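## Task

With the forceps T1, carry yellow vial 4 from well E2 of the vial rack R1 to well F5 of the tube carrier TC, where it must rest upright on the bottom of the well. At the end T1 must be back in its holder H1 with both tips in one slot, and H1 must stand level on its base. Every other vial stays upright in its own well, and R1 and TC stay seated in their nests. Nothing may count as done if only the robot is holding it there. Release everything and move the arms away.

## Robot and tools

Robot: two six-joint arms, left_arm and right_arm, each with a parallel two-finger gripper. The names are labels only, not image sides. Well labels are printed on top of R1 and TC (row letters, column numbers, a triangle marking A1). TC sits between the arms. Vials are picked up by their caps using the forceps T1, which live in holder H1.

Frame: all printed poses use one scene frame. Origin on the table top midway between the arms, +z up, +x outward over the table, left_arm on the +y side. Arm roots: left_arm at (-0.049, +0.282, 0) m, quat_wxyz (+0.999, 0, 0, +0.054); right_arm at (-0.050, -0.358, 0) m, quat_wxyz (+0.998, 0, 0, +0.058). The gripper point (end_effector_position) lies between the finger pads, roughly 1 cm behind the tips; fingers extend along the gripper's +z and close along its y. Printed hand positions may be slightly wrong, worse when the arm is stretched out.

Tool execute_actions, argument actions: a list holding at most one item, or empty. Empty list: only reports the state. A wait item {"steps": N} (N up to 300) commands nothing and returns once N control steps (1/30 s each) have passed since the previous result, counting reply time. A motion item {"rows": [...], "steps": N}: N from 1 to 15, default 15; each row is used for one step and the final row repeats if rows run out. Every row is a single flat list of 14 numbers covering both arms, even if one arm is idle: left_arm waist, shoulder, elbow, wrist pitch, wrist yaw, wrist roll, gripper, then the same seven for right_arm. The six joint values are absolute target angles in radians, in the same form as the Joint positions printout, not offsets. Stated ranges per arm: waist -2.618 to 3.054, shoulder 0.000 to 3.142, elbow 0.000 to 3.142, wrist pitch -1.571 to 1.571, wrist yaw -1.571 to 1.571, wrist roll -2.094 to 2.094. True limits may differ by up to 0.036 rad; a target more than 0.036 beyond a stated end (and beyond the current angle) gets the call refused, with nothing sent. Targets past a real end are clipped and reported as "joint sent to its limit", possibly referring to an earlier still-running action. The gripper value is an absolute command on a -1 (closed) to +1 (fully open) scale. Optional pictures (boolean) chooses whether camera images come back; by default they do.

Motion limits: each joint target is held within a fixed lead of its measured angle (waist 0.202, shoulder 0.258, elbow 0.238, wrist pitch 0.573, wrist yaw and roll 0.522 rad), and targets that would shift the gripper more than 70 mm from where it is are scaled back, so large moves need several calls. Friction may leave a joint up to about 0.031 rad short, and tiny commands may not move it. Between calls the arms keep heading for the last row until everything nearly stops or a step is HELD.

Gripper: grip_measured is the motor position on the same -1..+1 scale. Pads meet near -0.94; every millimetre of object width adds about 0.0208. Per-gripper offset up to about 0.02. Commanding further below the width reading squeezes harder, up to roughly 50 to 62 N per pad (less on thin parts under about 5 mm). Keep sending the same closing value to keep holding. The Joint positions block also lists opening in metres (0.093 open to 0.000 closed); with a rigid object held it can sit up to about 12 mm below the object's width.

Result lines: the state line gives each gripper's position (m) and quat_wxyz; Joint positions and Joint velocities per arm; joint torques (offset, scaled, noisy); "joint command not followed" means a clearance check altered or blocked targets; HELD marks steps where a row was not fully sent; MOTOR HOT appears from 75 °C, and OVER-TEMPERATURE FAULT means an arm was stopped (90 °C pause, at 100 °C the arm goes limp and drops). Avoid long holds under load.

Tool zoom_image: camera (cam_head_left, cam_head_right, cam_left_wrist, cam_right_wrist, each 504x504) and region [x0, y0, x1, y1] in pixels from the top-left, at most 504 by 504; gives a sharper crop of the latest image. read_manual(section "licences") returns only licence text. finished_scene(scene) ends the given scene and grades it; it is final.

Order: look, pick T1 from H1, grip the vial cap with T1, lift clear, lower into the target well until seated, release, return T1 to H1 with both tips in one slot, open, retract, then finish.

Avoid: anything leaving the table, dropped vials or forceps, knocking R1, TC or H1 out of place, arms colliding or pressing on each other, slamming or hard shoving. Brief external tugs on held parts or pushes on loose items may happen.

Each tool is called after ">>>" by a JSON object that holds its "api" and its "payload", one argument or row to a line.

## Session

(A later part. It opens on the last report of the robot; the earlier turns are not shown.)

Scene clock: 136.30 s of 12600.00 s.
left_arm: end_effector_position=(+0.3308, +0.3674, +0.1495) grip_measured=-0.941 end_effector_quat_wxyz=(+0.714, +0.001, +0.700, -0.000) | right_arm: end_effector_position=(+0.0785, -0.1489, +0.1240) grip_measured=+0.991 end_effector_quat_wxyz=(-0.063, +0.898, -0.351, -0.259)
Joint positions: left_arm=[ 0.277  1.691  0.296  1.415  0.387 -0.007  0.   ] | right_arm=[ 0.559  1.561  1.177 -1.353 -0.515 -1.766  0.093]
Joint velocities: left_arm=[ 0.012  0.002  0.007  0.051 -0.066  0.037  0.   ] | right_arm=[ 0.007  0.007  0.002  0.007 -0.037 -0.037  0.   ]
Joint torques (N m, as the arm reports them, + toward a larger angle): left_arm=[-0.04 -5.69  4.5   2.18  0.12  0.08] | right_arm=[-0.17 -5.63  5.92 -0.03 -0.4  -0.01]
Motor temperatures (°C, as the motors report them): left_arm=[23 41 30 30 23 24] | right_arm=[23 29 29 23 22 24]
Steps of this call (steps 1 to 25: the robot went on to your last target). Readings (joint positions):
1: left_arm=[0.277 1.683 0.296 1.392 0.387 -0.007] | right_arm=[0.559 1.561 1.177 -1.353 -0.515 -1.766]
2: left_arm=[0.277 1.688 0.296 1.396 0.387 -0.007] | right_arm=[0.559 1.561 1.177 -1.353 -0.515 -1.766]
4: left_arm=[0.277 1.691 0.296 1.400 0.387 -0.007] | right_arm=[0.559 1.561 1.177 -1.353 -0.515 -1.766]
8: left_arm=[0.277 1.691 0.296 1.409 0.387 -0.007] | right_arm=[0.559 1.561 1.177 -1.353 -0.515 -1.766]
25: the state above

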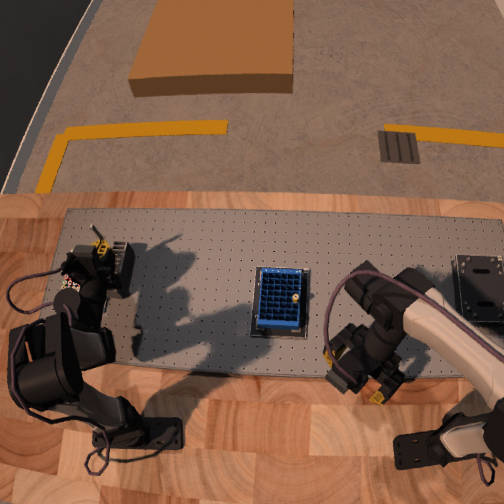

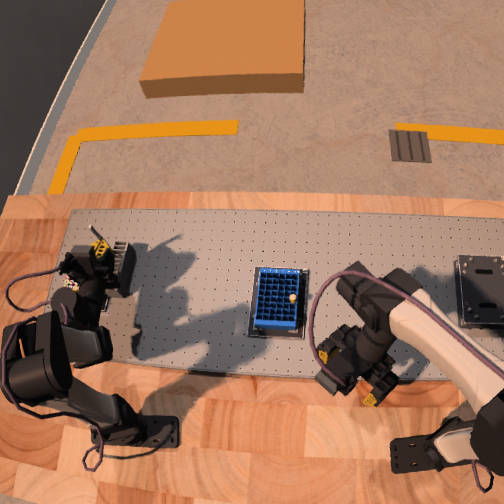

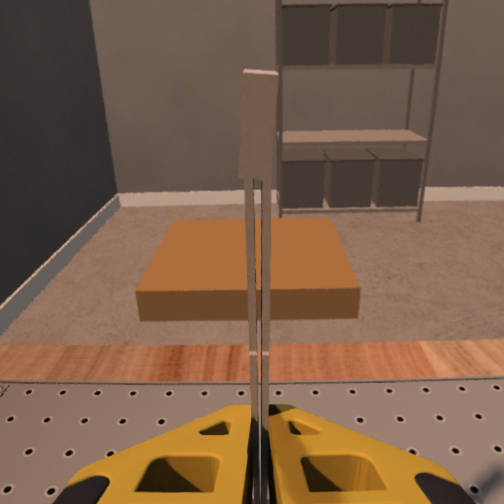

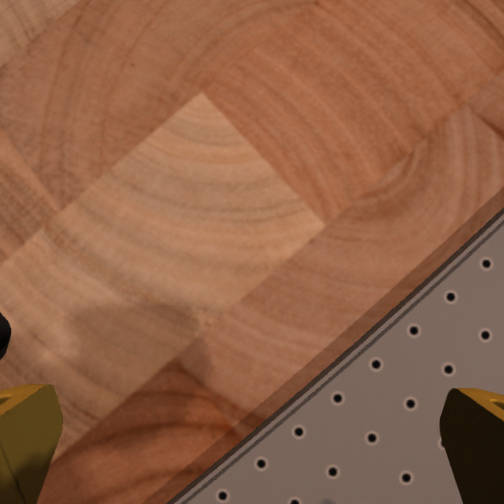

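>>> {"api": "execute_actions", "payload": {
  "actions": [
    {"rows": [[0.285,1.71,0.284,1.445,0.395,0,-0.95, 0.559,1.561,1.177,-1.353,-0.515,-1.766,1],[0.285,1.72,0.283,1.455,0.395,0,-0.95, 0.559,1.561,1.177,-1.353,-0.515,-1.766,1],[0.285,1.73,0.282,1.465,0.395,0,-0.95, 0.559,1.561,1.177,-1.353,-0.515,-1.766,1],[0.285,1.74,0.281,1.475,0.395,0,-0.95, 0.559,1.561,1.177,-1.353,-0.515,-1.766,1],[0.285,1.75,0.28,1.485,0.395,0,-0.95, 0.559,1.561,1.177,-1.353,-0.515,-1.766,1],[0.285,1.76,0.279,1.495,0.395,0,-0.95, 0.559,1.561,1.177,-1.353,-0.515,-1.766,1],[0.285,1.77,0.278,1.505,0.395,0,-0.95, 0.559,1.561,1.177,-1.353,-0.515,-1.766,1],[0.285,1.78,0.277,1.515,0.395,0,-0.95, 0.559,1.561,1.177,-1.353,-0.515,-1.766,1],[0.285,1.79,0.276,1.525,0.395,0,-0.95, 0.559,1.561,1.177,-1.353,-0.515,-1.766,1],[0.285,1.80,0.275,1.535,0.395,0,-0.95, 0.559,1.561,1.177,-1.353,-0.515,-1.766,1],[0.285,1.81,0.274,1.545,0.395,0,-0.95, 0.559,1.561,1.177,-1.353,-0.515,-1.766,1],[0.285,1.82,0.273,1.555,0.395,0,-0.95, 0.559,1.561,1.177,-1.353,-0.515,-1.766,1],[0.285,1.83,0.272,1.565,0.395,0,-0.95, 0.559,1.561,1.177,-1.353,-0.515,-1.766,1],[0.285,1.845,0.271,1.575,0.395,0,-0.95, 0.559,1.561,1.177,-1.353,-0.515,-1.766,1],[0.285,1.86,0.27,1.585,0.395,0,-0.95, 0.559,1.561,1.177,-1.353,-0.515,-1.766,1]], "steps": 15}
  ],
  "pictures": false
}}

>>> {"api": "execute_actions", "payload": {
  "actions": [
    {"steps": 25}
  ]
}}

Scene clock: 143.87 s of 12600.00 s.
left_arm: end_effector_position=(+0.3336, +0.3686, +0.1245) grip_measured=-0.941 end_effector_quat_wxyz=(+0.704, -0.003, +0.710, -0.004) | right_arm: end_effector_position=(+0.0785, -0.1489, +0.1240) grip_measured=+0.991 end_effector_quat_wxyz=(-0.063, +0.898, -0.351, -0.259)
Joint positions: left_arm=[ 0.277  1.826  0.296  1.521  0.387 -0.007  0.   ] | right_arm=[ 0.559  1.561  1.177 -1.353 -0.515 -1.766  0.093]
Joint velocities: left_arm=[-0.027  0.359 -0.002  0.315 -0.007  0.037  0.   ] | right_arm=[ 0.007 -0.007  0.002  0.081 -0.037  0.007  0.   ]
Joint torques (N m, as the arm reports them, + toward a larger angle): left_arm=[ 0.17 -6.24  2.08  2.06  0.11  0.06] | right_arm=[-0.17 -5.71  6.15 -0.14 -0.41 -0.02]
Motor temperatures (°C, as the motors report them): left_arm=[23 39 30 31 23 24] | right_arm=[23 30 29 23 22 24]
joint sent to its limit (left arm) — the command would take joint 4 (wrist pitch) past its upper limit, so that joint was sent only as far as its limit.
Steps of this call (steps 1 to 15: the robot went on to your last target; steps 16 to 90: nothing new was sent; then 4.07 s passed at rest; steps 91 to 105: all 15 steps of this action). Readings (joint positions):
91: left_arm=[0.277 1.693 0.296 1.417 0.387 -0.007] | right_arm=[0.559 1.561 1.177 -1.353 -0.515 -1.766]
92: left_arm=[0.277 1.696 0.296 1.420 0.387 -0.007] | right_arm=[0.559 1.561 1.177 -1.353 -0.515 -1.766]
94: left_arm=[0.277 1.710 0.296 1.432 0.387 -0.007] | right_arm=[0.559 1.561 1.177 -1.353 -0.515 -1.766]
98: left_arm=[0.277 1.753 0.296 1.458 0.387 -0.007] | right_arm=[0.559 1.561 1.177 -1.353 -0.515 -1.766]
105: the state above

Scene clock: 144.70 s of 12600.00 s.
left_arm: end_effector_position=(+0.3314, +0.3677, +0.1198) grip_measured=-0.941 end_effector_quat_wxyz=(+0.704, -0.003, +0.711, -0.005) | right_arm: end_effector_position=(+0.0785, -0.1489, +0.1240) grip_measured=+0.991 end_effector_quat_wxyz=(-0.063, +0.898, -0.351, -0.259)
Joint positions: left_arm=[ 0.277  1.853  0.285  1.557  0.387 -0.007  0.   ] | right_arm=[ 0.559  1.561  1.177 -1.353 -0.515 -1.766  0.093]
Joint velocities: left_arm=[ 0.002 -0.017  0.017 -0.051 -0.022  0.051 -0.001] | right_arm=[-0.012  0.007 -0.002 -0.007  0.007 -0.007  0.   ]
Joint torques (N m, as the arm reports them, + toward a larger angle): left_arm=[ 0.02 -6.52  2.89  2.23  0.06  0.08] | right_arm=[-0.03 -5.53  6.05 -0.08 -0.42 -0.04]
Motor temperatures (°C, as the motors report them): left_arm=[23 39 30 31 23 24] | right_arm=[23 30 29 23 22 24]
joint sent to its limit (left arm) — the command would take joint 4 (wrist pitch) past its upper limit, so that joint was sent only as far as its limit.
Steps of this call (steps 1 to 25: the robot went on to your last target). Readings (joint positions):
1: left_arm=[0.277 1.837 0.296 1.529 0.387 -0.007] | right_arm=[0.559 1.561 1.177 -1.353 -0.515 -1.766]
2: left_arm=[0.277 1.845 0.293 1.533 0.387 -0.007] | right_arm=[0.559 1.561 1.177 -1.353 -0.515 -1.766]
4: left_arm=[0.277 1.852 0.287 1.538 0.387 -0.007] | right_arm=[0.559 1.561 1.177 -1.353 -0.515 -1.766]
8: left_arm=[0.277 1.853 0.285 1.548 0.387 -0.007] | right_arm=[0.559 1.561 1.177 -1.353 -0.515 -1.766]
25: the state above

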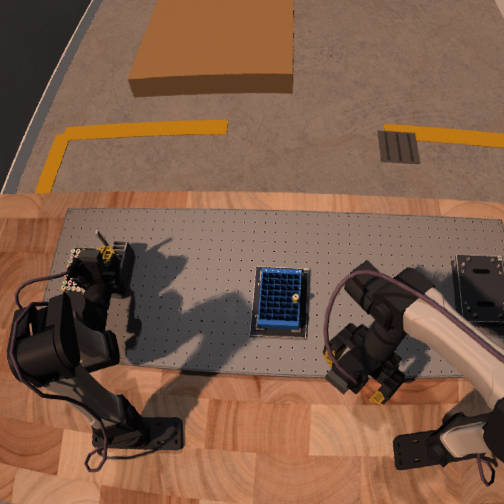

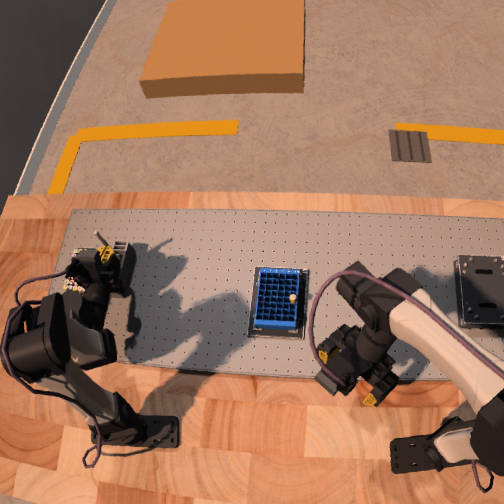

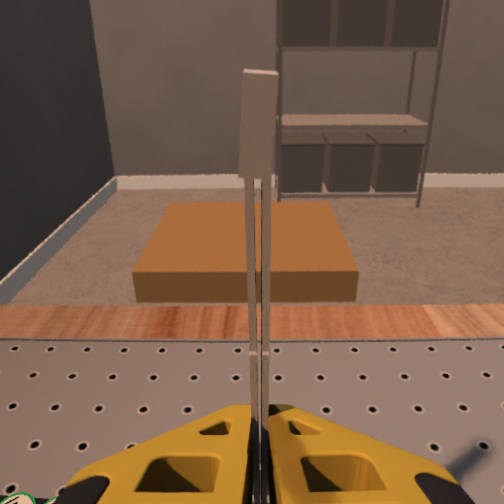

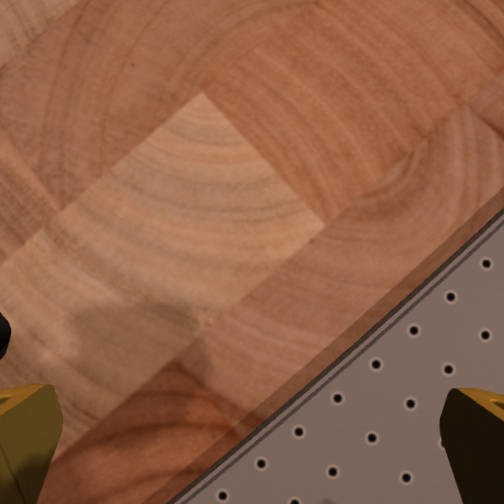

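No slip, so it seems to be in a slot. Release gently.

>>> {"api": "execute_actions", "payload": {
  "actions": [
    {"rows": [[0.285,1.86,0.27,1.57,0.395,0,-0.85, 0.559,1.561,1.177,-1.353,-0.515,-1.766,1],[0.285,1.86,0.27,1.57,0.395,0,-0.8, 0.559,1.561,1.177,-1.353,-0.515,-1.766,1],[0.285,1.86,0.27,1.57,0.395,0,-0.75, 0.559,1.561,1.177,-1.353,-0.515,-1.766,1],[0.285,1.86,0.27,1.57,0.395,0,-0.7, 0.559,1.561,1.177,-1.353,-0.515,-1.766,1],[0.285,1.86,0.27,1.57,0.395,0,-0.65, 0.559,1.561,1.177,-1.353,-0.515,-1.766,1],[0.285,1.86,0.27,1.57,0.395,0,-0.6, 0.559,1.561,1.177,-1.353,-0.515,-1.766,1],[0.285,1.86,0.27,1.57,0.395,0,-0.5, 0.559,1.561,1.177,-1.353,-0.515,-1.766,1],[0.285,1.86,0.27,1.57,0.395,0,-0.3, 0.559,1.561,1.177,-1.353,-0.515,-1.766,1]], "steps": 15}
  ]
}}

Scene clock: 149.27 s of 12600.00 s.
left_arm: end_effector_position=(+0.3314, +0.3677, +0.1198) grip_measured=-0.301 end_effector_quat_wxyz=(+0.704, -0.003, +0.711, -0.004) | right_arm: end_effector_position=(+0.0785, -0.1489, +0.1240) grip_measured=+0.991 end_effector_quat_wxyz=(-0.063, +0.898, -0.351, -0.259)
Joint positions: left_arm=[ 0.277  1.853  0.285  1.557  0.387 -0.006  0.031] | right_arm=[ 0.559  1.561  1.177 -1.353 -0.515 -1.766  0.093]
Joint velocities: left_arm=[ 0.007 -0.007  0.002 -0.022 -0.037  0.022 -0.   ] | right_arm=[ 0.002 -0.007  0.007  0.022  0.007  0.037 -0.001]
Joint torques (N m, as the arm reports them, + toward a larger angle): left_arm=[ 0.17 -6.6   2.89  2.1   0.12  0.09] | right_arm=[-0.13 -5.42  6.   -0.09 -0.36 -0.01]
Motor temperatures (°C, as the motors report them): left_arm=[23 39 29 32 23 24] | right_arm=[23 30 29 23 22 24]
joint sent to its limit (left arm) — the command would take joint 4 (wrist pitch) past its upper limit, so that joint was sent only as far as its limit.
Steps of this call (steps 1 to 15: the robot went on to your last target; steps 16 to 90: nothing new was sent; then 1.07 s passed at rest; steps 91 to 105: all 15 steps of this action). Readings (joint positions):
91: left_arm=[0.277 1.853 0.285 1.557 0.387 -0.007] | right_arm=[0.559 1.561 1.177 -1.353 -0.515 -1.766]
92: left_arm=[0.277 1.853 0.285 1.557 0.387 -0.006] | right_arm=[0.559 1.561 1.177 -1.353 -0.515 -1.766]
94: left_arm=[0.277 1.853 0.285 1.557 0.387 -0.006] | right_arm=[0.559 1.561 1.177 -1.353 -0.515 -1.766]
98: left_arm=[0.277 1.853 0.285 1.557 0.387 -0.006] | right_arm=[0.559 1.561 1.177 -1.353 -0.515 -1.766]
105: the state above

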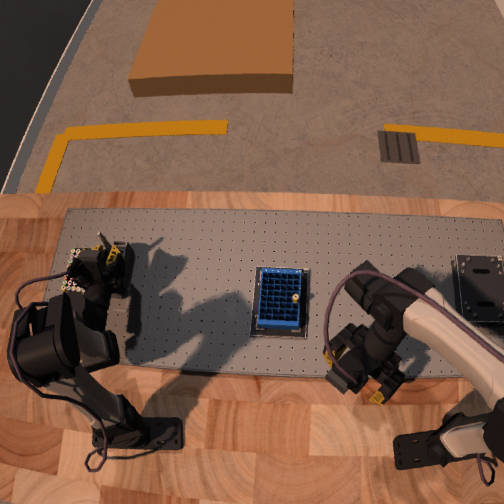

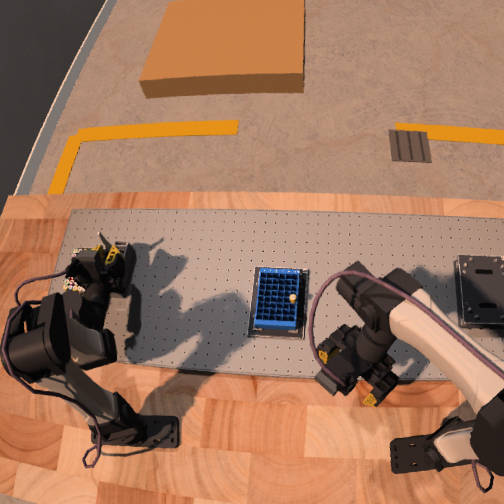

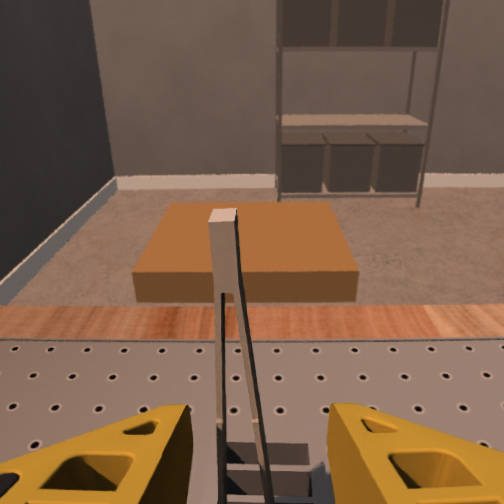

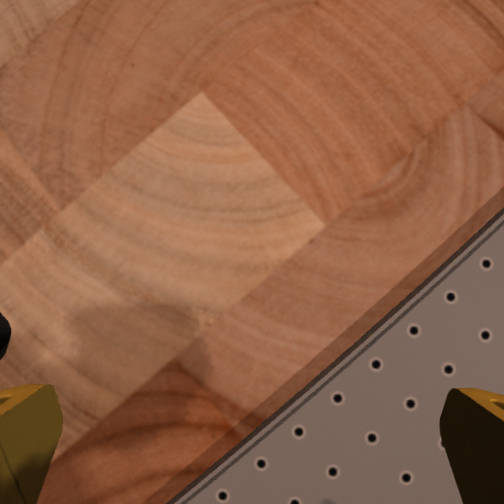

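>>> {"api": "execute_actions", "payload": {
  "actions": [
    {"rows": [[0.285,1.82,0.29,1.57,0.395,0,1, 0.559,1.561,1.177,-1.353,-0.515,-1.766,1],[0.285,1.78,0.31,1.55,0.395,0,1, 0.559,1.561,1.177,-1.353,-0.515,-1.766,1],[0.285,1.74,0.33,1.51,0.395,0,1, 0.559,1.561,1.177,-1.353,-0.515,-1.766,1],[0.27,1.70,0.36,1.47,0.36,0,1, 0.559,1.561,1.177,-1.353,-0.515,-1.766,1],[0.25,1.66,0.38,1.43,0.3,0.03,1, 0.559,1.561,1.177,-1.353,-0.515,-1.766,1],[0.22,1.62,0.40,1.39,0.24,0.06,1, 0.559,1.561,1.177,-1.353,-0.515,-1.766,1],[0.19,1.58,0.43,1.34,0.18,0.1,1, 0.559,1.561,1.177,-1.353,-0.515,-1.766,1],[0.16,1.54,0.45,1.29,0.12,0.14,1, 0.559,1.561,1.177,-1.353,-0.515,-1.766,1],[0.13,1.50,0.48,1.24,0.06,0.18,1, 0.559,1.561,1.177,-1.353,-0.515,-1.766,1],[0.115,1.45,0.5,1.2,0,0.22,1, 0.559,1.561,1.177,-1.353,-0.515,-1.766,1]], "steps": 15}
  ],
  "pictures": false
}}

>>> {"api": "execute_actions", "payload": {
  "actions": [
    {"rows": [[0.115,1.48,0.6,1.0,0,0.22,1, 0.559,1.561,1.177,-1.353,-0.515,-1.766,1],[0.115,1.51,0.7,0.8,0,0.22,1, 0.559,1.561,1.177,-1.353,-0.515,-1.766,1],[0.115,1.54,0.8,0.6,0,0.22,1, 0.559,1.561,1.177,-1.353,-0.515,-1.766,1],[0.115,1.57,0.9,0.4,0,0.22,1, 0.559,1.561,1.177,-1.353,-0.515,-1.766,1],[0.115,1.60,1.0,0.2,0,0.22,1, 0.559,1.561,1.177,-1.353,-0.515,-1.766,1],[0.115,1.63,1.1,0.0,0,0.22,1, 0.559,1.561,1.177,-1.353,-0.515,-1.766,1],[0.115,1.66,1.2,-0.2,0,0.22,1, 0.559,1.561,1.177,-1.353,-0.515,-1.766,1],[0.115,1.69,1.3,-0.4,0,0.22,1, 0.559,1.561,1.177,-1.353,-0.515,-1.766,1],[0.115,1.72,1.4,-0.6,0,0.22,1, 0.559,1.561,1.177,-1.353,-0.515,-1.766,1],[0.115,1.75,1.5,-0.8,0,0.22,1, 0.559,1.561,1.177,-1.353,-0.515,-1.766,1],[0.115,1.78,1.6,-1.0,0,0.22,1, 0.559,1.561,1.177,-1.353,-0.515,-1.766,1],[0.115,1.82,1.7,-1.2,0,0.22,1, 0.559,1.561,1.177,-1.353,-0.515,-1.766,1],[0.115,1.86,1.8,-1.35,0,0.22,1, 0.559,1.561,1.177,-1.353,-0.515,-1.766,1],[0.115,1.9,1.88,-1.47,0,0.22,1, 0.559,1.561,1.177,-1.353,-0.515,-1.766,1],[0.115,1.92,1.928,-1.56,0,0.22,1, 0.559,1.561,1.177,-1.353,-0.515,-1.766,1]], "steps": 15}
  ],
  "pictures": false
}}

>>> {"api": "execute_actions", "payload": {
  "actions": [
    {"steps": 45}
  ]
}}

Scene clock: 162.30 s of 12600.00 s.
left_arm: end_effector_position=(+0.3495, +0.3627, +0.2933) grip_measured=+1.000 end_effector_quat_wxyz=(+0.805, +0.014, +0.576, +0.144) | right_arm: end_effector_position=(+0.0785, -0.1489, +0.1240) grip_measured=+0.991 end_effector_quat_wxyz=(-0.063, +0.898, -0.351, -0.259)
Joint positions: left_arm=[0.121 1.443 0.496 1.291 0.072 0.175 0.093] | right_arm=[ 0.559  1.561  1.177 -1.353 -0.515 -1.766  0.093]
Joint velocities: left_arm=[-0.012  0.007 -0.002 -0.139 -0.418  0.271  0.   ] | right_arm=[-0.007 -0.002  0.002 -0.007 -0.037 -0.007 -0.   ]
Joint torques (N m, as the arm reports them, + toward a larger angle): left_arm=[-0.95 -5.41  7.88  1.25 -0.01  0.09] | right_arm=[-0.07 -5.5   6.16 -0.08 -0.41 -0.01]
Motor temperatures (°C, as the motors report them): left_arm=[23 37 29 33 23 24] | right_arm=[23 30 29 23 22 24]
Steps of this call (steps 1 to 15: the robot went on to your last target; steps 16 to 90: nothing new was sent; then 9.53 s passed at rest; steps 91 to 105: all 15 steps of this action). Readings (joint positions):
91: left_arm=[0.277 1.851 0.285 1.557 0.387 -0.006] | right_arm=[0.559 1.561 1.177 -1.353 -0.515 -1.766]
92: left_arm=[0.277 1.842 0.285 1.551 0.387 -0.006] | right_arm=[0.559 1.561 1.177 -1.353 -0.515 -1.766]
94: left_arm=[0.277 1.792 0.296 1.517 0.386 -0.006] | right_arm=[0.559 1.561 1.177 -1.353 -0.515 -1.766]
98: left_arm=[0.220 1.630 0.387 1.412 0.278 0.043] | right_arm=[0.559 1.561 1.177 -1.353 -0.515 -1.766]
105: the state above

Scene clock: 162.80 s of 12600.00 s.
left_arm: end_effector_position=(+0.5014, +0.4089, +0.2595) grip_measured=+1.000 end_effector_quat_wxyz=(+0.511, -0.005, +0.852, +0.110) | right_arm: end_effector_position=(+0.0785, -0.1489, +0.1240) grip_measured=+0.991 end_effector_quat_wxyz=(-0.063, +0.898, -0.351, -0.259)
Joint positions: left_arm=[ 0.121  1.863  1.635 -0.242  0.01   0.211  0.093] | right_arm=[ 0.559  1.561  1.177 -1.353 -0.515 -1.766  0.093]
Joint velocities: left_arm=[-0.007  1.009  2.43  -2.967 -0.022  0.007  0.   ] | right_arm=[ 0.007 -0.007 -0.007 -0.007  0.007  0.037  0.   ]
Joint torques (N m, as the arm reports them, + toward a larger angle): left_arm=[ -0.95 -12.6    9.35   1.95  -0.06   0.08] | right_arm=[-0.19 -5.78  5.99 -0.1  -0.37 -0.05]
Motor temperatures (°C, as the motors report them): left_arm=[23 37 29 33 23 24] | right_arm=[23 30 29 23 22 24]
Steps of this call (steps 1 to 15: all 15 steps of this action). Readings (joint positions):
1: left_arm=[0.121 1.444 0.509 1.252 0.059 0.182] | right_arm=[0.559 1.561 1.177 -1.353 -0.515 -1.766]
2: left_arm=[0.121 1.455 0.550 1.173 0.049 0.189] | right_arm=[0.559 1.561 1.177 -1.353 -0.515 -1.766]
4: left_arm=[0.121 1.508 0.700 0.956 0.034 0.197] | right_arm=[0.559 1.561 1.177 -1.353 -0.515 -1.766]
8: left_arm=[0.121 1.637 1.039 0.516 0.018 0.207] | right_arm=[0.559 1.561 1.177 -1.353 -0.515 -1.766]
15: the state above

Scene clock: 164.30 s of 12600.00 s.
left_arm: end_effector_position=(+0.3023, +0.3627, +0.1776) grip_measured=+1.000 end_effector_quat_wxyz=(+0.010, -0.008, +1.000, -0.002) | right_arm: end_effector_position=(+0.0785, -0.1489, +0.1240) grip_measured=+0.991 end_effector_quat_wxyz=(-0.063, +0.898, -0.351, -0.259)
Joint positions: left_arm=[ 0.121  1.92   1.913 -1.547  0.008  0.213  0.093] | right_arm=[ 0.559  1.561  1.177 -1.353 -0.515 -1.766  0.093]
Joint velocities: left_arm=[-0.002 -0.007 -0.007 -0.081  0.007  0.022  0.   ] | right_arm=[-0.002  0.002 -0.017  0.037 -0.007 -0.037 -0.   ]
Joint torques (N m, as the arm reports them, + toward a larger angle): left_arm=[ -0.95 -10.77   8.57   0.21  -0.03   0.07] | right_arm=[-0.22 -5.47  6.09 -0.07 -0.45 -0.03]
Motor temperatures (°C, as the motors report them): left_arm=[23 37 29 32 23 24] | right_arm=[23 30 29 23 22 24]
Steps of this call (steps 1 to 45: the robot went on to your last target). Readings (joint positions):
1: left_arm=[0.121 1.894 1.719 -0.350 0.009 0.212] | right_arm=[0.559 1.561 1.177 -1.353 -0.515 -1.766]
2: left_arm=[0.121 1.918 1.793 -0.456 0.009 0.212] | right_arm=[0.559 1.561 1.177 -1.353 -0.515 -1.766]
4: left_arm=[0.121 1.931 1.880 -0.650 0.009 0.212] | right_arm=[0.559 1.561 1.177 -1.353 -0.515 -1.766]
8: left_arm=[0.121 1.916 1.913 -0.981 0.009 0.212] | right_arm=[0.559 1.561 1.177 -1.353 -0.515 -1.766]
45: the state above
All arms were judged still, so your last target was given up. Only a new action makes them travel on or press farther. Fingers that are still opening or closing keep moving.

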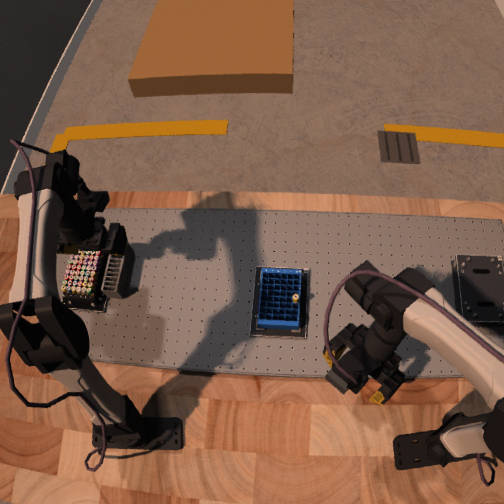

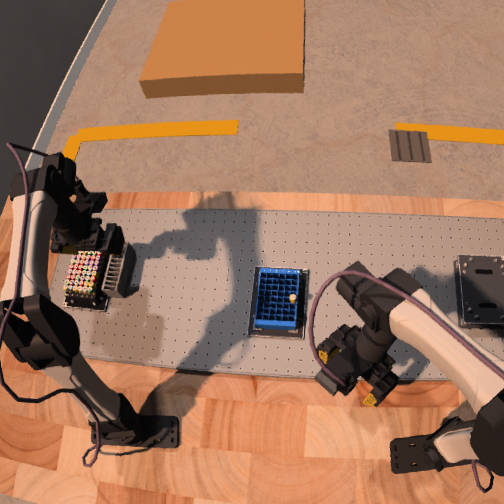

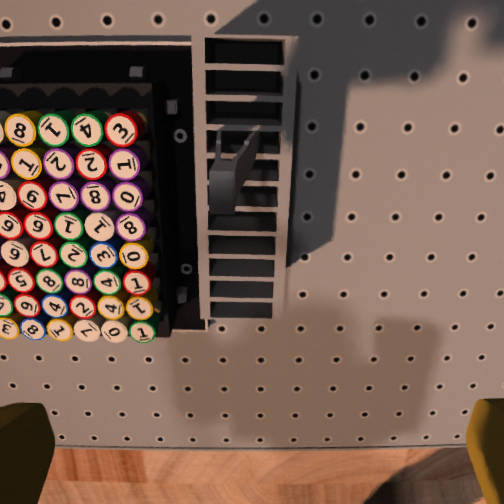

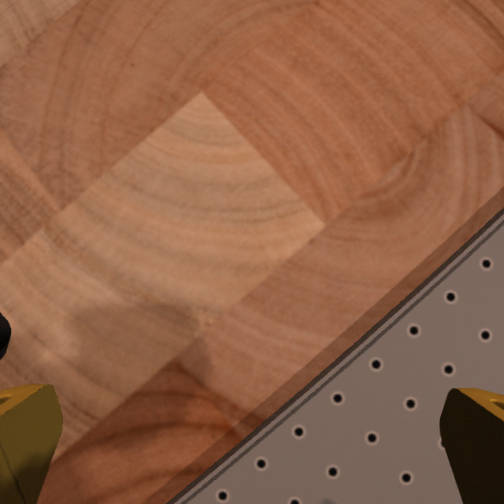

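>>> {"api": "execute_actions", "payload": {
  "actions": [
    {"rows": [[0.11,1.96,1.99,-1.57,0,0.22,0.3, 0.559,1.561,1.177,-1.353,-0.515,-1.766,1],[0.11,2.0,2.04,-1.57,0,0.22,0.3, 0.559,1.561,1.177,-1.353,-0.515,-1.766,1],[0.11,2.04,2.09,-1.57,0,0.22,0.3, 0.559,1.561,1.177,-1.353,-0.515,-1.766,1],[0.11,2.08,2.14,-1.57,0,0.22,0.3, 0.559,1.561,1.177,-1.353,-0.515,-1.766,1],[0.11,2.12,2.19,-1.57,0,0.22,0.3, 0.559,1.561,1.177,-1.353,-0.515,-1.766,1],[0.105,2.14,2.235,-1.57,0,0.22,0.3, 0.559,1.561,1.177,-1.353,-0.515,-1.766,1]], "steps": 15}
  ],
  "pictures": false
}}

>>> {"api": "execute_actions", "payload": {
  "actions": [
    {"rows": [[0.105,2.14,2.21,-1.57,0,0.22,0.3, 0.559,1.561,1.177,-1.353,-0.515,-1.766,1],[0.105,2.14,2.185,-1.57,0,0.22,0.3, 0.559,1.561,1.177,-1.353,-0.515,-1.766,1],[0.105,2.14,2.16,-1.57,0,0.22,0.3, 0.559,1.561,1.177,-1.353,-0.515,-1.766,1],[0.105,2.14,2.135,-1.57,0,0.22,0.3, 0.559,1.561,1.177,-1.353,-0.515,-1.766,1],[0.105,2.138,2.11,-1.57,0,0.22,0.3, 0.559,1.561,1.177,-1.353,-0.515,-1.766,1],[0.105,2.136,2.085,-1.55,0,0.22,0.3, 0.559,1.561,1.177,-1.353,-0.515,-1.766,1],[0.105,2.134,2.06,-1.525,0,0.22,0.3, 0.559,1.561,1.177,-1.353,-0.515,-1.766,1],[0.105,2.132,2.035,-1.50,0,0.22,0.3, 0.559,1.561,1.177,-1.353,-0.515,-1.766,1],[0.105,2.13,2.01,-1.475,0,0.22,0.3, 0.559,1.561,1.177,-1.353,-0.515,-1.766,1],[0.105,2.128,1.985,-1.45,0,0.22,0.3, 0.559,1.561,1.177,-1.353,-0.515,-1.766,1],[0.105,2.126,1.96,-1.425,0,0.22,0.3, 0.559,1.561,1.177,-1.353,-0.515,-1.766,1],[0.105,2.124,1.935,-1.40,0,0.22,0.3, 0.559,1.561,1.177,-1.353,-0.515,-1.766,1],[0.105,2.122,1.91,-1.39,0,0.22,0.3, 0.559,1.561,1.177,-1.353,-0.515,-1.766,1]], "steps": 15}
  ],
  "pictures": false
}}

>>> {"api": "execute_actions", "payload": {
  "actions": [
    {"steps": 30}
  ]
}}

Scene clock: 179.60 s of 12600.00 s.
left_arm: end_effector_position=(+0.3669, +0.3749, +0.1679) grip_measured=+0.301 end_effector_quat_wxyz=(+0.042, -0.004, +0.999, +0.005) | right_arm: end_effector_position=(+0.0785, -0.1489, +0.1240) grip_measured=+0.991 end_effector_quat_wxyz=(-0.063, +0.898, -0.351, -0.259)
Joint positions: left_arm=[ 0.114  2.149  2.21  -1.547  0.008  0.213  0.06 ] | right_arm=[ 0.559  1.561  1.177 -1.353 -0.515 -1.766  0.093]
Joint velocities: left_arm=[-0.007 -0.012  0.056 -0.066  0.095  0.007 -0.   ] | right_arm=[ 0.002 -0.017  0.032 -0.022  0.007  0.007 -0.   ]
Joint torques (N m, as the arm reports them, + toward a larger angle): left_arm=[ -1.3  -13.76   9.13   0.39  -0.03   0.1 ] | right_arm=[-0.36 -5.62  6.02 -0.02 -0.36 -0.05]
Motor temperatures (°C, as the motors report them): left_arm=[23 38 30 29 23 24] | right_arm=[23 30 29 23 22 24]
joint sent to its limit (left arm) — the command would take joint 4 (wrist pitch) past its lower limit, so that joint was sent only as far as its limit.
Steps of this call (steps 1 to 90: nothing new was sent; then 11.80 s passed at rest; steps 91 to 105: all 15 steps of this action). Readings (joint positions):
91: left_arm=[0.121 1.926 1.925 -1.554 0.008 0.213] | right_arm=[0.559 1.561 1.177 -1.353 -0.515 -1.766]
92: left_arm=[0.121 1.941 1.953 -1.559 0.008 0.213] | right_arm=[0.559 1.561 1.177 -1.353 -0.515 -1.766]
94: left_arm=[0.121 1.996 2.046 -1.559 0.008 0.213] | right_arm=[0.559 1.561 1.177 -1.353 -0.515 -1.766]
98: left_arm=[0.118 2.118 2.200 -1.546 0.008 0.213] | right_arm=[0.559 1.561 1.177 -1.353 -0.515 -1.766]
105: the state above

Scene clock: 180.10 s of 12600.00 s.
left_arm: end_effector_position=(+0.3349, +0.3677, +0.1007) grip_measured=+0.301 end_effector_quat_wxyz=(-0.044, -0.005, +0.999, -0.014) | right_arm: end_effector_position=(+0.0785, -0.1489, +0.1240) grip_measured=+0.991 end_effector_quat_wxyz=(-0.063, +0.898, -0.351, -0.259)
Joint positions: left_arm=[ 0.114  2.143  1.929 -1.449  0.008  0.213  0.06 ] | right_arm=[ 0.559  1.561  1.177 -1.353 -0.515 -1.766  0.093]
Joint velocities: left_arm=[ 0.017  0.017 -0.359  0.242  0.037  0.051 -0.001] | right_arm=[-0.002  0.002  0.012  0.022 -0.022 -0.066 -0.   ]
Joint torques (N m, as the arm reports them, + toward a larger angle): left_arm=[ -1.2  -14.84   7.36   0.32  -0.06   0.05] | right_arm=[-0.08 -5.42  5.95 -0.04 -0.44  0.  ]
Motor temperatures (°C, as the motors report them): left_arm=[23 38 30 29 23 24] | right_arm=[23 30 29 23 22 24]
joint sent to its limit (left arm) — the command would take joint 4 (wrist pitch) past its lower limit, so that joint was sent only as far as its limit.
Steps of this call (steps 1 to 15: all 15 steps of this action). Readings (joint positions):
1: left_arm=[0.114 2.149 2.210 -1.547 0.008 0.213] | right_arm=[0.559 1.561 1.177 -1.353 -0.515 -1.766]
2: left_arm=[0.114 2.149 2.210 -1.548 0.008 0.213] | right_arm=[0.559 1.561 1.177 -1.353 -0.515 -1.766]
4: left_arm=[0.114 2.146 2.190 -1.547 0.008 0.213] | right_arm=[0.559 1.561 1.177 -1.353 -0.515 -1.766]
8: left_arm=[0.114 2.143 2.094 -1.541 0.008 0.213] | right_arm=[0.559 1.561 1.177 -1.353 -0.515 -1.766]
15: the state above

Scene clock: 181.10 s of 12600.00 s.
left_arm: end_effector_position=(+0.3432, +0.3695, +0.0975) grip_measured=+0.301 end_effector_quat_wxyz=(-0.027, -0.005, +1.000, -0.010) | right_arm: end_effector_position=(+0.0785, -0.1489, +0.1240) grip_measured=+0.991 end_effector_quat_wxyz=(-0.063, +0.898, -0.351, -0.259)
Joint positions: left_arm=[ 0.114  2.143  1.919 -1.404  0.008  0.213  0.06 ] | right_arm=[ 0.559  1.561  1.177 -1.353 -0.515 -1.766  0.093]
Joint velocities: left_arm=[-0.002 -0.002 -0.007 -0.007 -0.037  0.037 -0.   ] | right_arm=[ 0.017 -0.002  0.002  0.051 -0.051 -0.037  0.001]
Joint torques (N m, as the arm reports them, + toward a larger angle): left_arm=[ -1.36 -14.96   6.6    0.32  -0.04   0.07] | right_arm=[-0.12 -5.47  6.03 -0.14 -0.4  -0.02]
Motor temperatures (°C, as the motors report them): left_arm=[23 39 30 29 23 24] | right_arm=[23 30 29 23 22 24]
Steps of this call (steps 1 to 30: the robot went on to your last target). Readings (joint positions):
1: left_arm=[0.114 2.143 1.921 -1.442 0.008 0.213] | right_arm=[0.559 1.561 1.177 -1.353 -0.515 -1.766]
2: left_arm=[0.114 2.143 1.919 -1.437 0.008 0.213] | right_arm=[0.559 1.561 1.177 -1.353 -0.515 -1.766]
4: left_arm=[0.114 2.143 1.919 -1.425 0.008 0.213] | right_arm=[0.559 1.561 1.177 -1.353 -0.515 -1.766]
8: left_arm=[0.114 2.143 1.919 -1.411 0.008 0.213] | right_arm=[0.559 1.561 1.177 -1.353 -0.515 -1.766]
30: the state above
All arms were judged still, so your last target was given up. Only a new action makes them travel on or press farther. Fingers that are still opening or closing keep moving.

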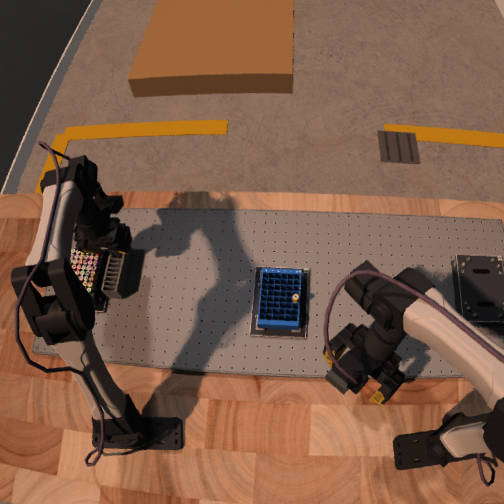

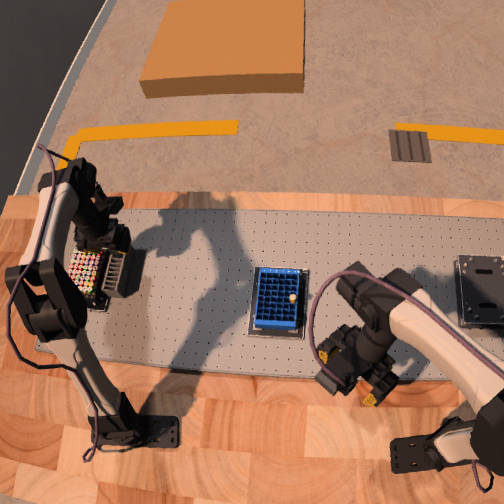

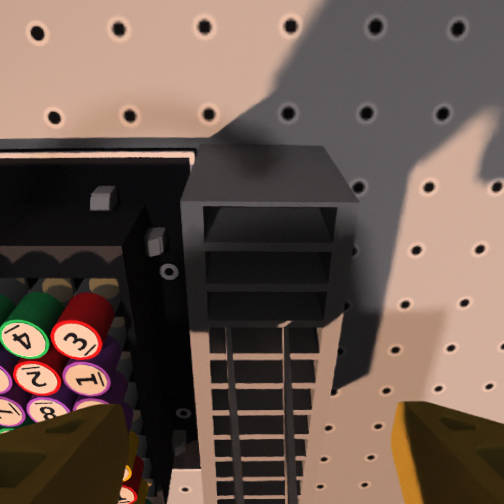

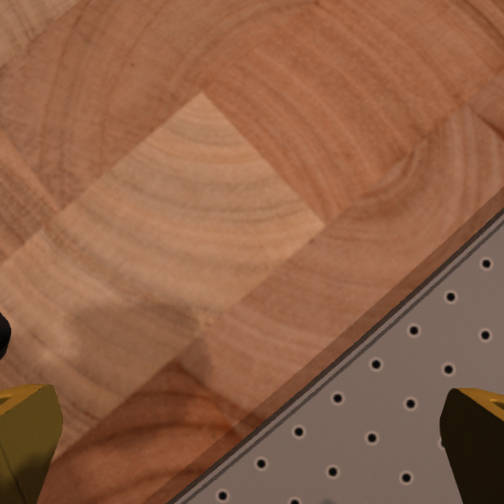

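>>> {"api": "execute_actions", "payload": {
  "actions": [
    {"rows": [[0.105,2.122,1.91,-1.39,0,0.22,-0.88, 0.559,1.561,1.177,-1.353,-0.515,-1.766,1]], "steps": 15}
  ],
  "pictures": false
}}

>>> {"api": "execute_actions", "payload": {
  "actions": [
    {"rows": [[0.105,2.122,1.935,-1.425,0,0.22,-0.88, 0.559,1.561,1.177,-1.353,-0.515,-1.766,1],[0.105,2.122,1.941,-1.435,0,0.22,-0.88, 0.559,1.561,1.177,-1.353,-0.515,-1.766,1],[0.105,2.122,1.947,-1.445,0,0.22,-0.88, 0.559,1.561,1.177,-1.353,-0.515,-1.766,1],[0.105,2.122,1.953,-1.451,0,0.22,-0.88, 0.559,1.561,1.177,-1.353,-0.515,-1.766,1],[0.105,2.122,1.959,-1.457,0,0.22,-0.88, 0.559,1.561,1.177,-1.353,-0.515,-1.766,1],[0.105,2.122,1.965,-1.463,0,0.22,-0.88, 0.559,1.561,1.177,-1.353,-0.515,-1.766,1],[0.105,2.122,1.971,-1.469,0,0.22,-0.88, 0.559,1.561,1.177,-1.353,-0.515,-1.766,1],[0.105,2.122,1.977,-1.475,0,0.22,-0.88, 0.559,1.561,1.177,-1.353,-0.515,-1.766,1],[0.105,2.122,1.983,-1.481,0,0.22,-0.88, 0.559,1.561,1.177,-1.353,-0.515,-1.766,1],[0.105,2.122,1.989,-1.487,0,0.22,-0.88, 0.559,1.561,1.177,-1.353,-0.515,-1.766,1],[0.105,2.122,1.995,-1.493,0,0.22,-0.88, 0.559,1.561,1.177,-1.353,-0.515,-1.766,1],[0.105,2.122,2.001,-1.499,0,0.22,-0.88, 0.559,1.561,1.177,-1.353,-0.515,-1.766,1],[0.105,2.122,2.007,-1.505,0,0.22,-0.88, 0.559,1.561,1.177,-1.353,-0.515,-1.766,1],[0.105,2.122,2.013,-1.511,0,0.22,-0.88, 0.559,1.561,1.177,-1.353,-0.515,-1.766,1],[0.105,2.122,2.019,-1.517,0,0.22,-0.88, 0.559,1.561,1.177,-1.353,-0.515,-1.766,1]], "steps": 15}
  ],
  "pictures": false
}}

>>> {"api": "execute_actions", "payload": {
  "actions": [
    {"rows": [[0.105,2.122,2.025,-1.523,0,0.22,-0.88, 0.559,1.561,1.177,-1.353,-0.515,-1.766,1],[0.105,2.122,2.031,-1.529,0,0.22,-0.88, 0.559,1.561,1.177,-1.353,-0.515,-1.766,1],[0.105,2.122,2.037,-1.535,0,0.22,-0.88, 0.559,1.561,1.177,-1.353,-0.515,-1.766,1],[0.105,2.122,2.043,-1.541,0,0.22,-0.88, 0.559,1.561,1.177,-1.353,-0.515,-1.766,1],[0.105,2.122,2.049,-1.547,0,0.22,-0.88, 0.559,1.561,1.177,-1.353,-0.515,-1.766,1],[0.105,2.122,2.055,-1.553,0,0.22,-0.88, 0.559,1.561,1.177,-1.353,-0.515,-1.766,1],[0.105,2.122,2.061,-1.559,0,0.22,-0.88, 0.559,1.561,1.177,-1.353,-0.515,-1.766,1],[0.105,2.122,2.067,-1.565,0,0.22,-0.88, 0.559,1.561,1.177,-1.353,-0.515,-1.766,1],[0.105,2.122,2.073,-1.57,0,0.22,-0.88, 0.559,1.561,1.177,-1.353,-0.515,-1.766,1],[0.105,2.122,2.079,-1.57,0,0.22,-0.88, 0.559,1.561,1.177,-1.353,-0.515,-1.766,1],[0.105,2.122,2.085,-1.57,0,0.22,-0.88, 0.559,1.561,1.177,-1.353,-0.515,-1.766,1],[0.105,2.122,2.091,-1.57,0,0.22,-0.88, 0.559,1.561,1.177,-1.353,-0.515,-1.766,1],[0.105,2.122,2.097,-1.57,0,0.22,-0.88, 0.559,1.561,1.177,-1.353,-0.515,-1.766,1],[0.105,2.122,2.103,-1.57,0,0.22,-0.88, 0.559,1.561,1.177,-1.353,-0.515,-1.766,1],[0.105,2.122,2.11,-1.57,0,0.22,-0.88, 0.559,1.561,1.177,-1.353,-0.515,-1.766,1]], "steps": 15}
  ],
  "pictures": false
}}

>>> {"api": "execute_actions", "payload": {
  "actions": [
    {"steps": 20}
  ]
}}

Scene clock: 196.53 s of 12600.00 s.
left_arm: end_effector_position=(+0.3433, +0.3696, +0.0975) grip_measured=-0.876 end_effector_quat_wxyz=(-0.027, -0.005, +1.000, -0.010) | right_arm: end_effector_position=(+0.0785, -0.1489, +0.1240) grip_measured=+0.991 end_effector_quat_wxyz=(-0.063, +0.898, -0.351, -0.259)
Joint positions: left_arm=[ 0.114  2.143  1.919 -1.403  0.007  0.213  0.003] | right_arm=[ 0.559  1.561  1.177 -1.353 -0.515 -1.766  0.093]
Joint velocities: left_arm=[ 0.012 -0.007 -0.012  0.022  0.007 -0.037 -0.001] | right_arm=[-0.007 -0.002 -0.017  0.007 -0.007 -0.007 -0.001]
Joint torques (N m, as the arm reports them, + toward a larger angle): left_arm=[ -1.13 -14.92   6.45   0.36   0.01   0.08] | right_arm=[ 0.06 -5.66  5.91 -0.12 -0.41 -0.04]
Motor temperatures (°C, as the motors report them): left_arm=[23 43 30 28 23 24] | right_arm=[23 30 29 23 22 24]
Steps of this call (steps 1 to 90: nothing new was sent; then 11.93 s passed at rest; steps 91 to 105: all 15 steps of this action). Readings (joint positions):
91: left_arm=[0.114 2.143 1.919 -1.404 0.008 0.213] | right_arm=[0.559 1.561 1.177 -1.353 -0.515 -1.766]
92: left_arm=[0.114 2.143 1.919 -1.403 0.008 0.213] | right_arm=[0.559 1.561 1.177 -1.353 -0.515 -1.766]
94: left_arm=[0.114 2.143 1.919 -1.403 0.008 0.213] | right_arm=[0.559 1.561 1.177 -1.353 -0.515 -1.766]
98: left_arm=[0.114 2.143 1.919 -1.403 0.007 0.213] | right_arm=[0.559 1.561 1.177 -1.353 -0.515 -1.766]
105: the state above

Scene clock: 197.03 s of 12600.00 s.
left_arm: end_effector_position=(+0.3423, +0.3694, +0.1147) grip_measured=-0.876 end_effector_quat_wxyz=(-0.027, -0.005, +1.000, -0.010) | right_arm: end_effector_position=(+0.0785, -0.1489, +0.1240) grip_measured=+0.991 end_effector_quat_wxyz=(-0.063, +0.898, -0.351, -0.259)
Joint positions: left_arm=[ 0.114  2.143  1.987 -1.472  0.007  0.213  0.003] | right_arm=[ 0.559  1.561  1.177 -1.353 -0.515 -1.766  0.093]
Joint velocities: left_arm=[-0.002  0.007  0.173 -0.154  0.007 -0.022 -0.001] | right_arm=[-0.007 -0.022 -0.002  0.051 -0.037 -0.007 -0.   ]
Joint torques (N m, as the arm reports them, + toward a larger angle): left_arm=[ -1.09 -14.96   9.08   0.02  -0.03   0.07] | right_arm=[-0.06 -5.57  6.   -0.09 -0.43 -0.02]
Motor temperatures (°C, as the motors report them): left_arm=[23 43 30 28 23 24] | right_arm=[23 30 29 23 22 24]
Steps of this call (steps 1 to 15: all 15 steps of this action). Readings (joint positions):
1: left_arm=[0.114 2.143 1.919 -1.404 0.007 0.213] | right_arm=[0.559 1.561 1.177 -1.353 -0.515 -1.766]
2: left_arm=[0.114 2.143 1.919 -1.406 0.007 0.213] | right_arm=[0.559 1.561 1.177 -1.353 -0.515 -1.766]
4: left_arm=[0.114 2.143 1.922 -1.409 0.007 0.213] | right_arm=[0.559 1.561 1.177 -1.353 -0.515 -1.766]
8: left_arm=[0.114 2.143 1.944 -1.430 0.007 0.213] | right_arm=[0.559 1.561 1.177 -1.353 -0.515 -1.766]
15: the state above

Scene clock: 197.53 s of 12600.00 s.
left_arm: end_effector_position=(+0.3443, +0.3698, +0.1367) grip_measured=-0.876 end_effector_quat_wxyz=(-0.017, -0.005, +1.000, -0.007) | right_arm: end_effector_position=(+0.0785, -0.1489, +0.1240) grip_measured=+0.991 end_effector_quat_wxyz=(-0.063, +0.898, -0.351, -0.259)
Joint positions: left_arm=[ 0.114  2.143  2.076 -1.541  0.007  0.213  0.003] | right_arm=[ 0.559  1.561  1.177 -1.353 -0.515 -1.766  0.093]
Joint velocities: left_arm=[-0.002 -0.022  0.168 -0.066 -0.051  0.095  0.   ] | right_arm=[-0.002 -0.012  0.012 -0.066  0.037 -0.007 -0.   ]
Joint torques (N m, as the arm reports them, + toward a larger angle): left_arm=[ -1.26 -14.89   9.16   0.12  -0.05   0.05] | right_arm=[-0.02 -5.68  6.05 -0.12 -0.4   0.02]
Motor temperatures (°C, as the motors report them): left_arm=[23 43 30 28 23 24] | right_arm=[23 30 29 23 22 24]
joint sent to its limit (left arm) — the command would take joint 4 (wrist pitch) past its lower limit, so that joint was sent only as far as its limit.
Steps of this call (steps 1 to 15: all 15 steps of this action). Readings (joint positions):
1: left_arm=[0.114 2.143 1.993 -1.477 0.007 0.213] | right_arm=[0.559 1.561 1.177 -1.353 -0.515 -1.766]
2: left_arm=[0.114 2.143 1.999 -1.483 0.007 0.213] | right_arm=[0.559 1.561 1.177 -1.353 -0.515 -1.766]
4: left_arm=[0.114 2.143 2.011 -1.495 0.007 0.213] | right_arm=[0.559 1.561 1.177 -1.353 -0.515 -1.766]
8: left_arm=[0.114 2.143 2.035 -1.516 0.007 0.213] | right_arm=[0.559 1.561 1.177 -1.353 -0.515 -1.766]
15: the state above

Scene clock: 198.20 s of 12600.00 s.
left_arm: end_effector_position=(+0.3452, +0.3701, +0.1396) grip_measured=-0.876 end_effector_quat_wxyz=(-0.014, -0.005, +1.000, -0.007) | right_arm: end_effector_position=(+0.0785, -0.1489, +0.1240) grip_measured=+0.991 end_effector_quat_wxyz=(-0.063, +0.898, -0.351, -0.259)
Joint positions: left_arm=[ 0.114  2.143  2.088 -1.546  0.007  0.213  0.003] | right_arm=[ 0.559  1.561  1.177 -1.353 -0.515 -1.766  0.093]
Joint velocities: left_arm=[ 0.022 -0.002  0.007  0.037  0.022 -0.007  0.002] | right_arm=[-0.017 -0.007  0.012 -0.022  0.007  0.037  0.   ]
Joint torques (N m, as the arm reports them, + toward a larger angle): left_arm=[ -1.17 -14.92   9.1    0.14  -0.01   0.09] | right_arm=[-0.06 -5.57  6.05 -0.11 -0.37 -0.03]
Motor temperatures (°C, as the motors report them): left_arm=[23 44 30 28 23 24] | right_arm=[23 30 29 23 22 24]
joint sent to its limit (left arm) — the command would take joint 4 (wrist pitch) past its lower limit, so that joint was sent only as far as its limit.
Steps of this call (steps 1 to 20: the robot went on to your last target). Readings (joint positions):
1: left_arm=[0.114 2.143 2.082 -1.542 0.007 0.213] | right_arm=[0.559 1.561 1.177 -1.353 -0.515 -1.766]
2: left_arm=[0.114 2.143 2.086 -1.542 0.007 0.213] | right_arm=[0.559 1.561 1.177 -1.353 -0.515 -1.766]
4: left_arm=[0.114 2.143 2.088 -1.545 0.007 0.213] | right_arm=[0.559 1.561 1.177 -1.353 -0.515 -1.766]
8: left_arm=[0.114 2.143 2.088 -1.546 0.007 0.213] | right_arm=[0.559 1.561 1.177 -1.353 -0.515 -1.766]
20: the state above

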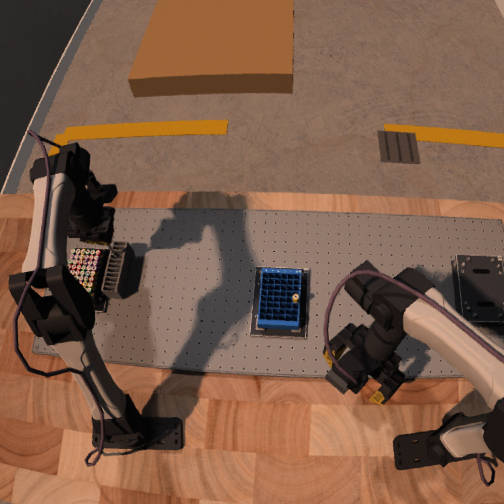

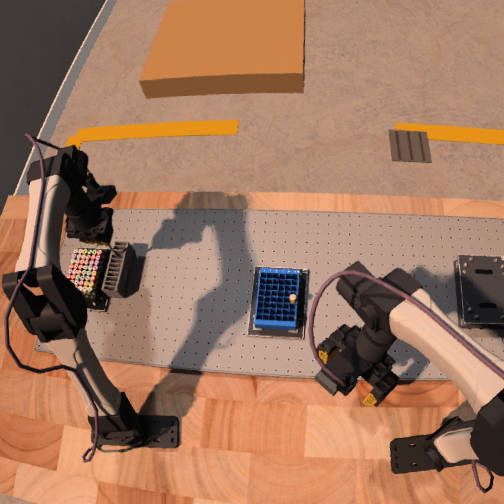

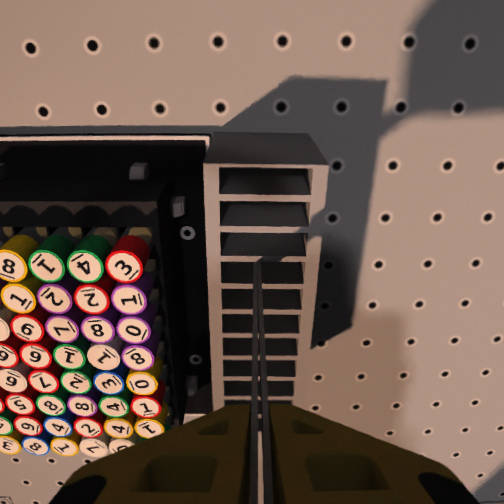

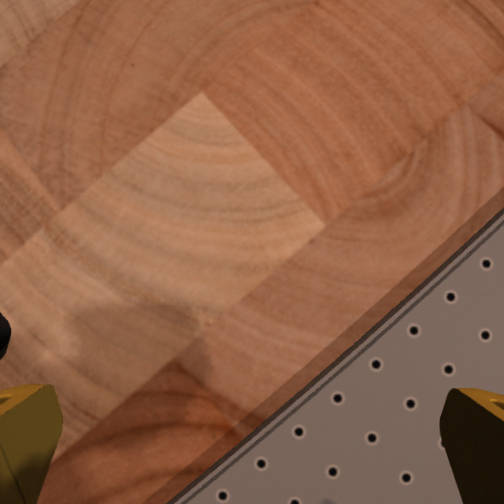

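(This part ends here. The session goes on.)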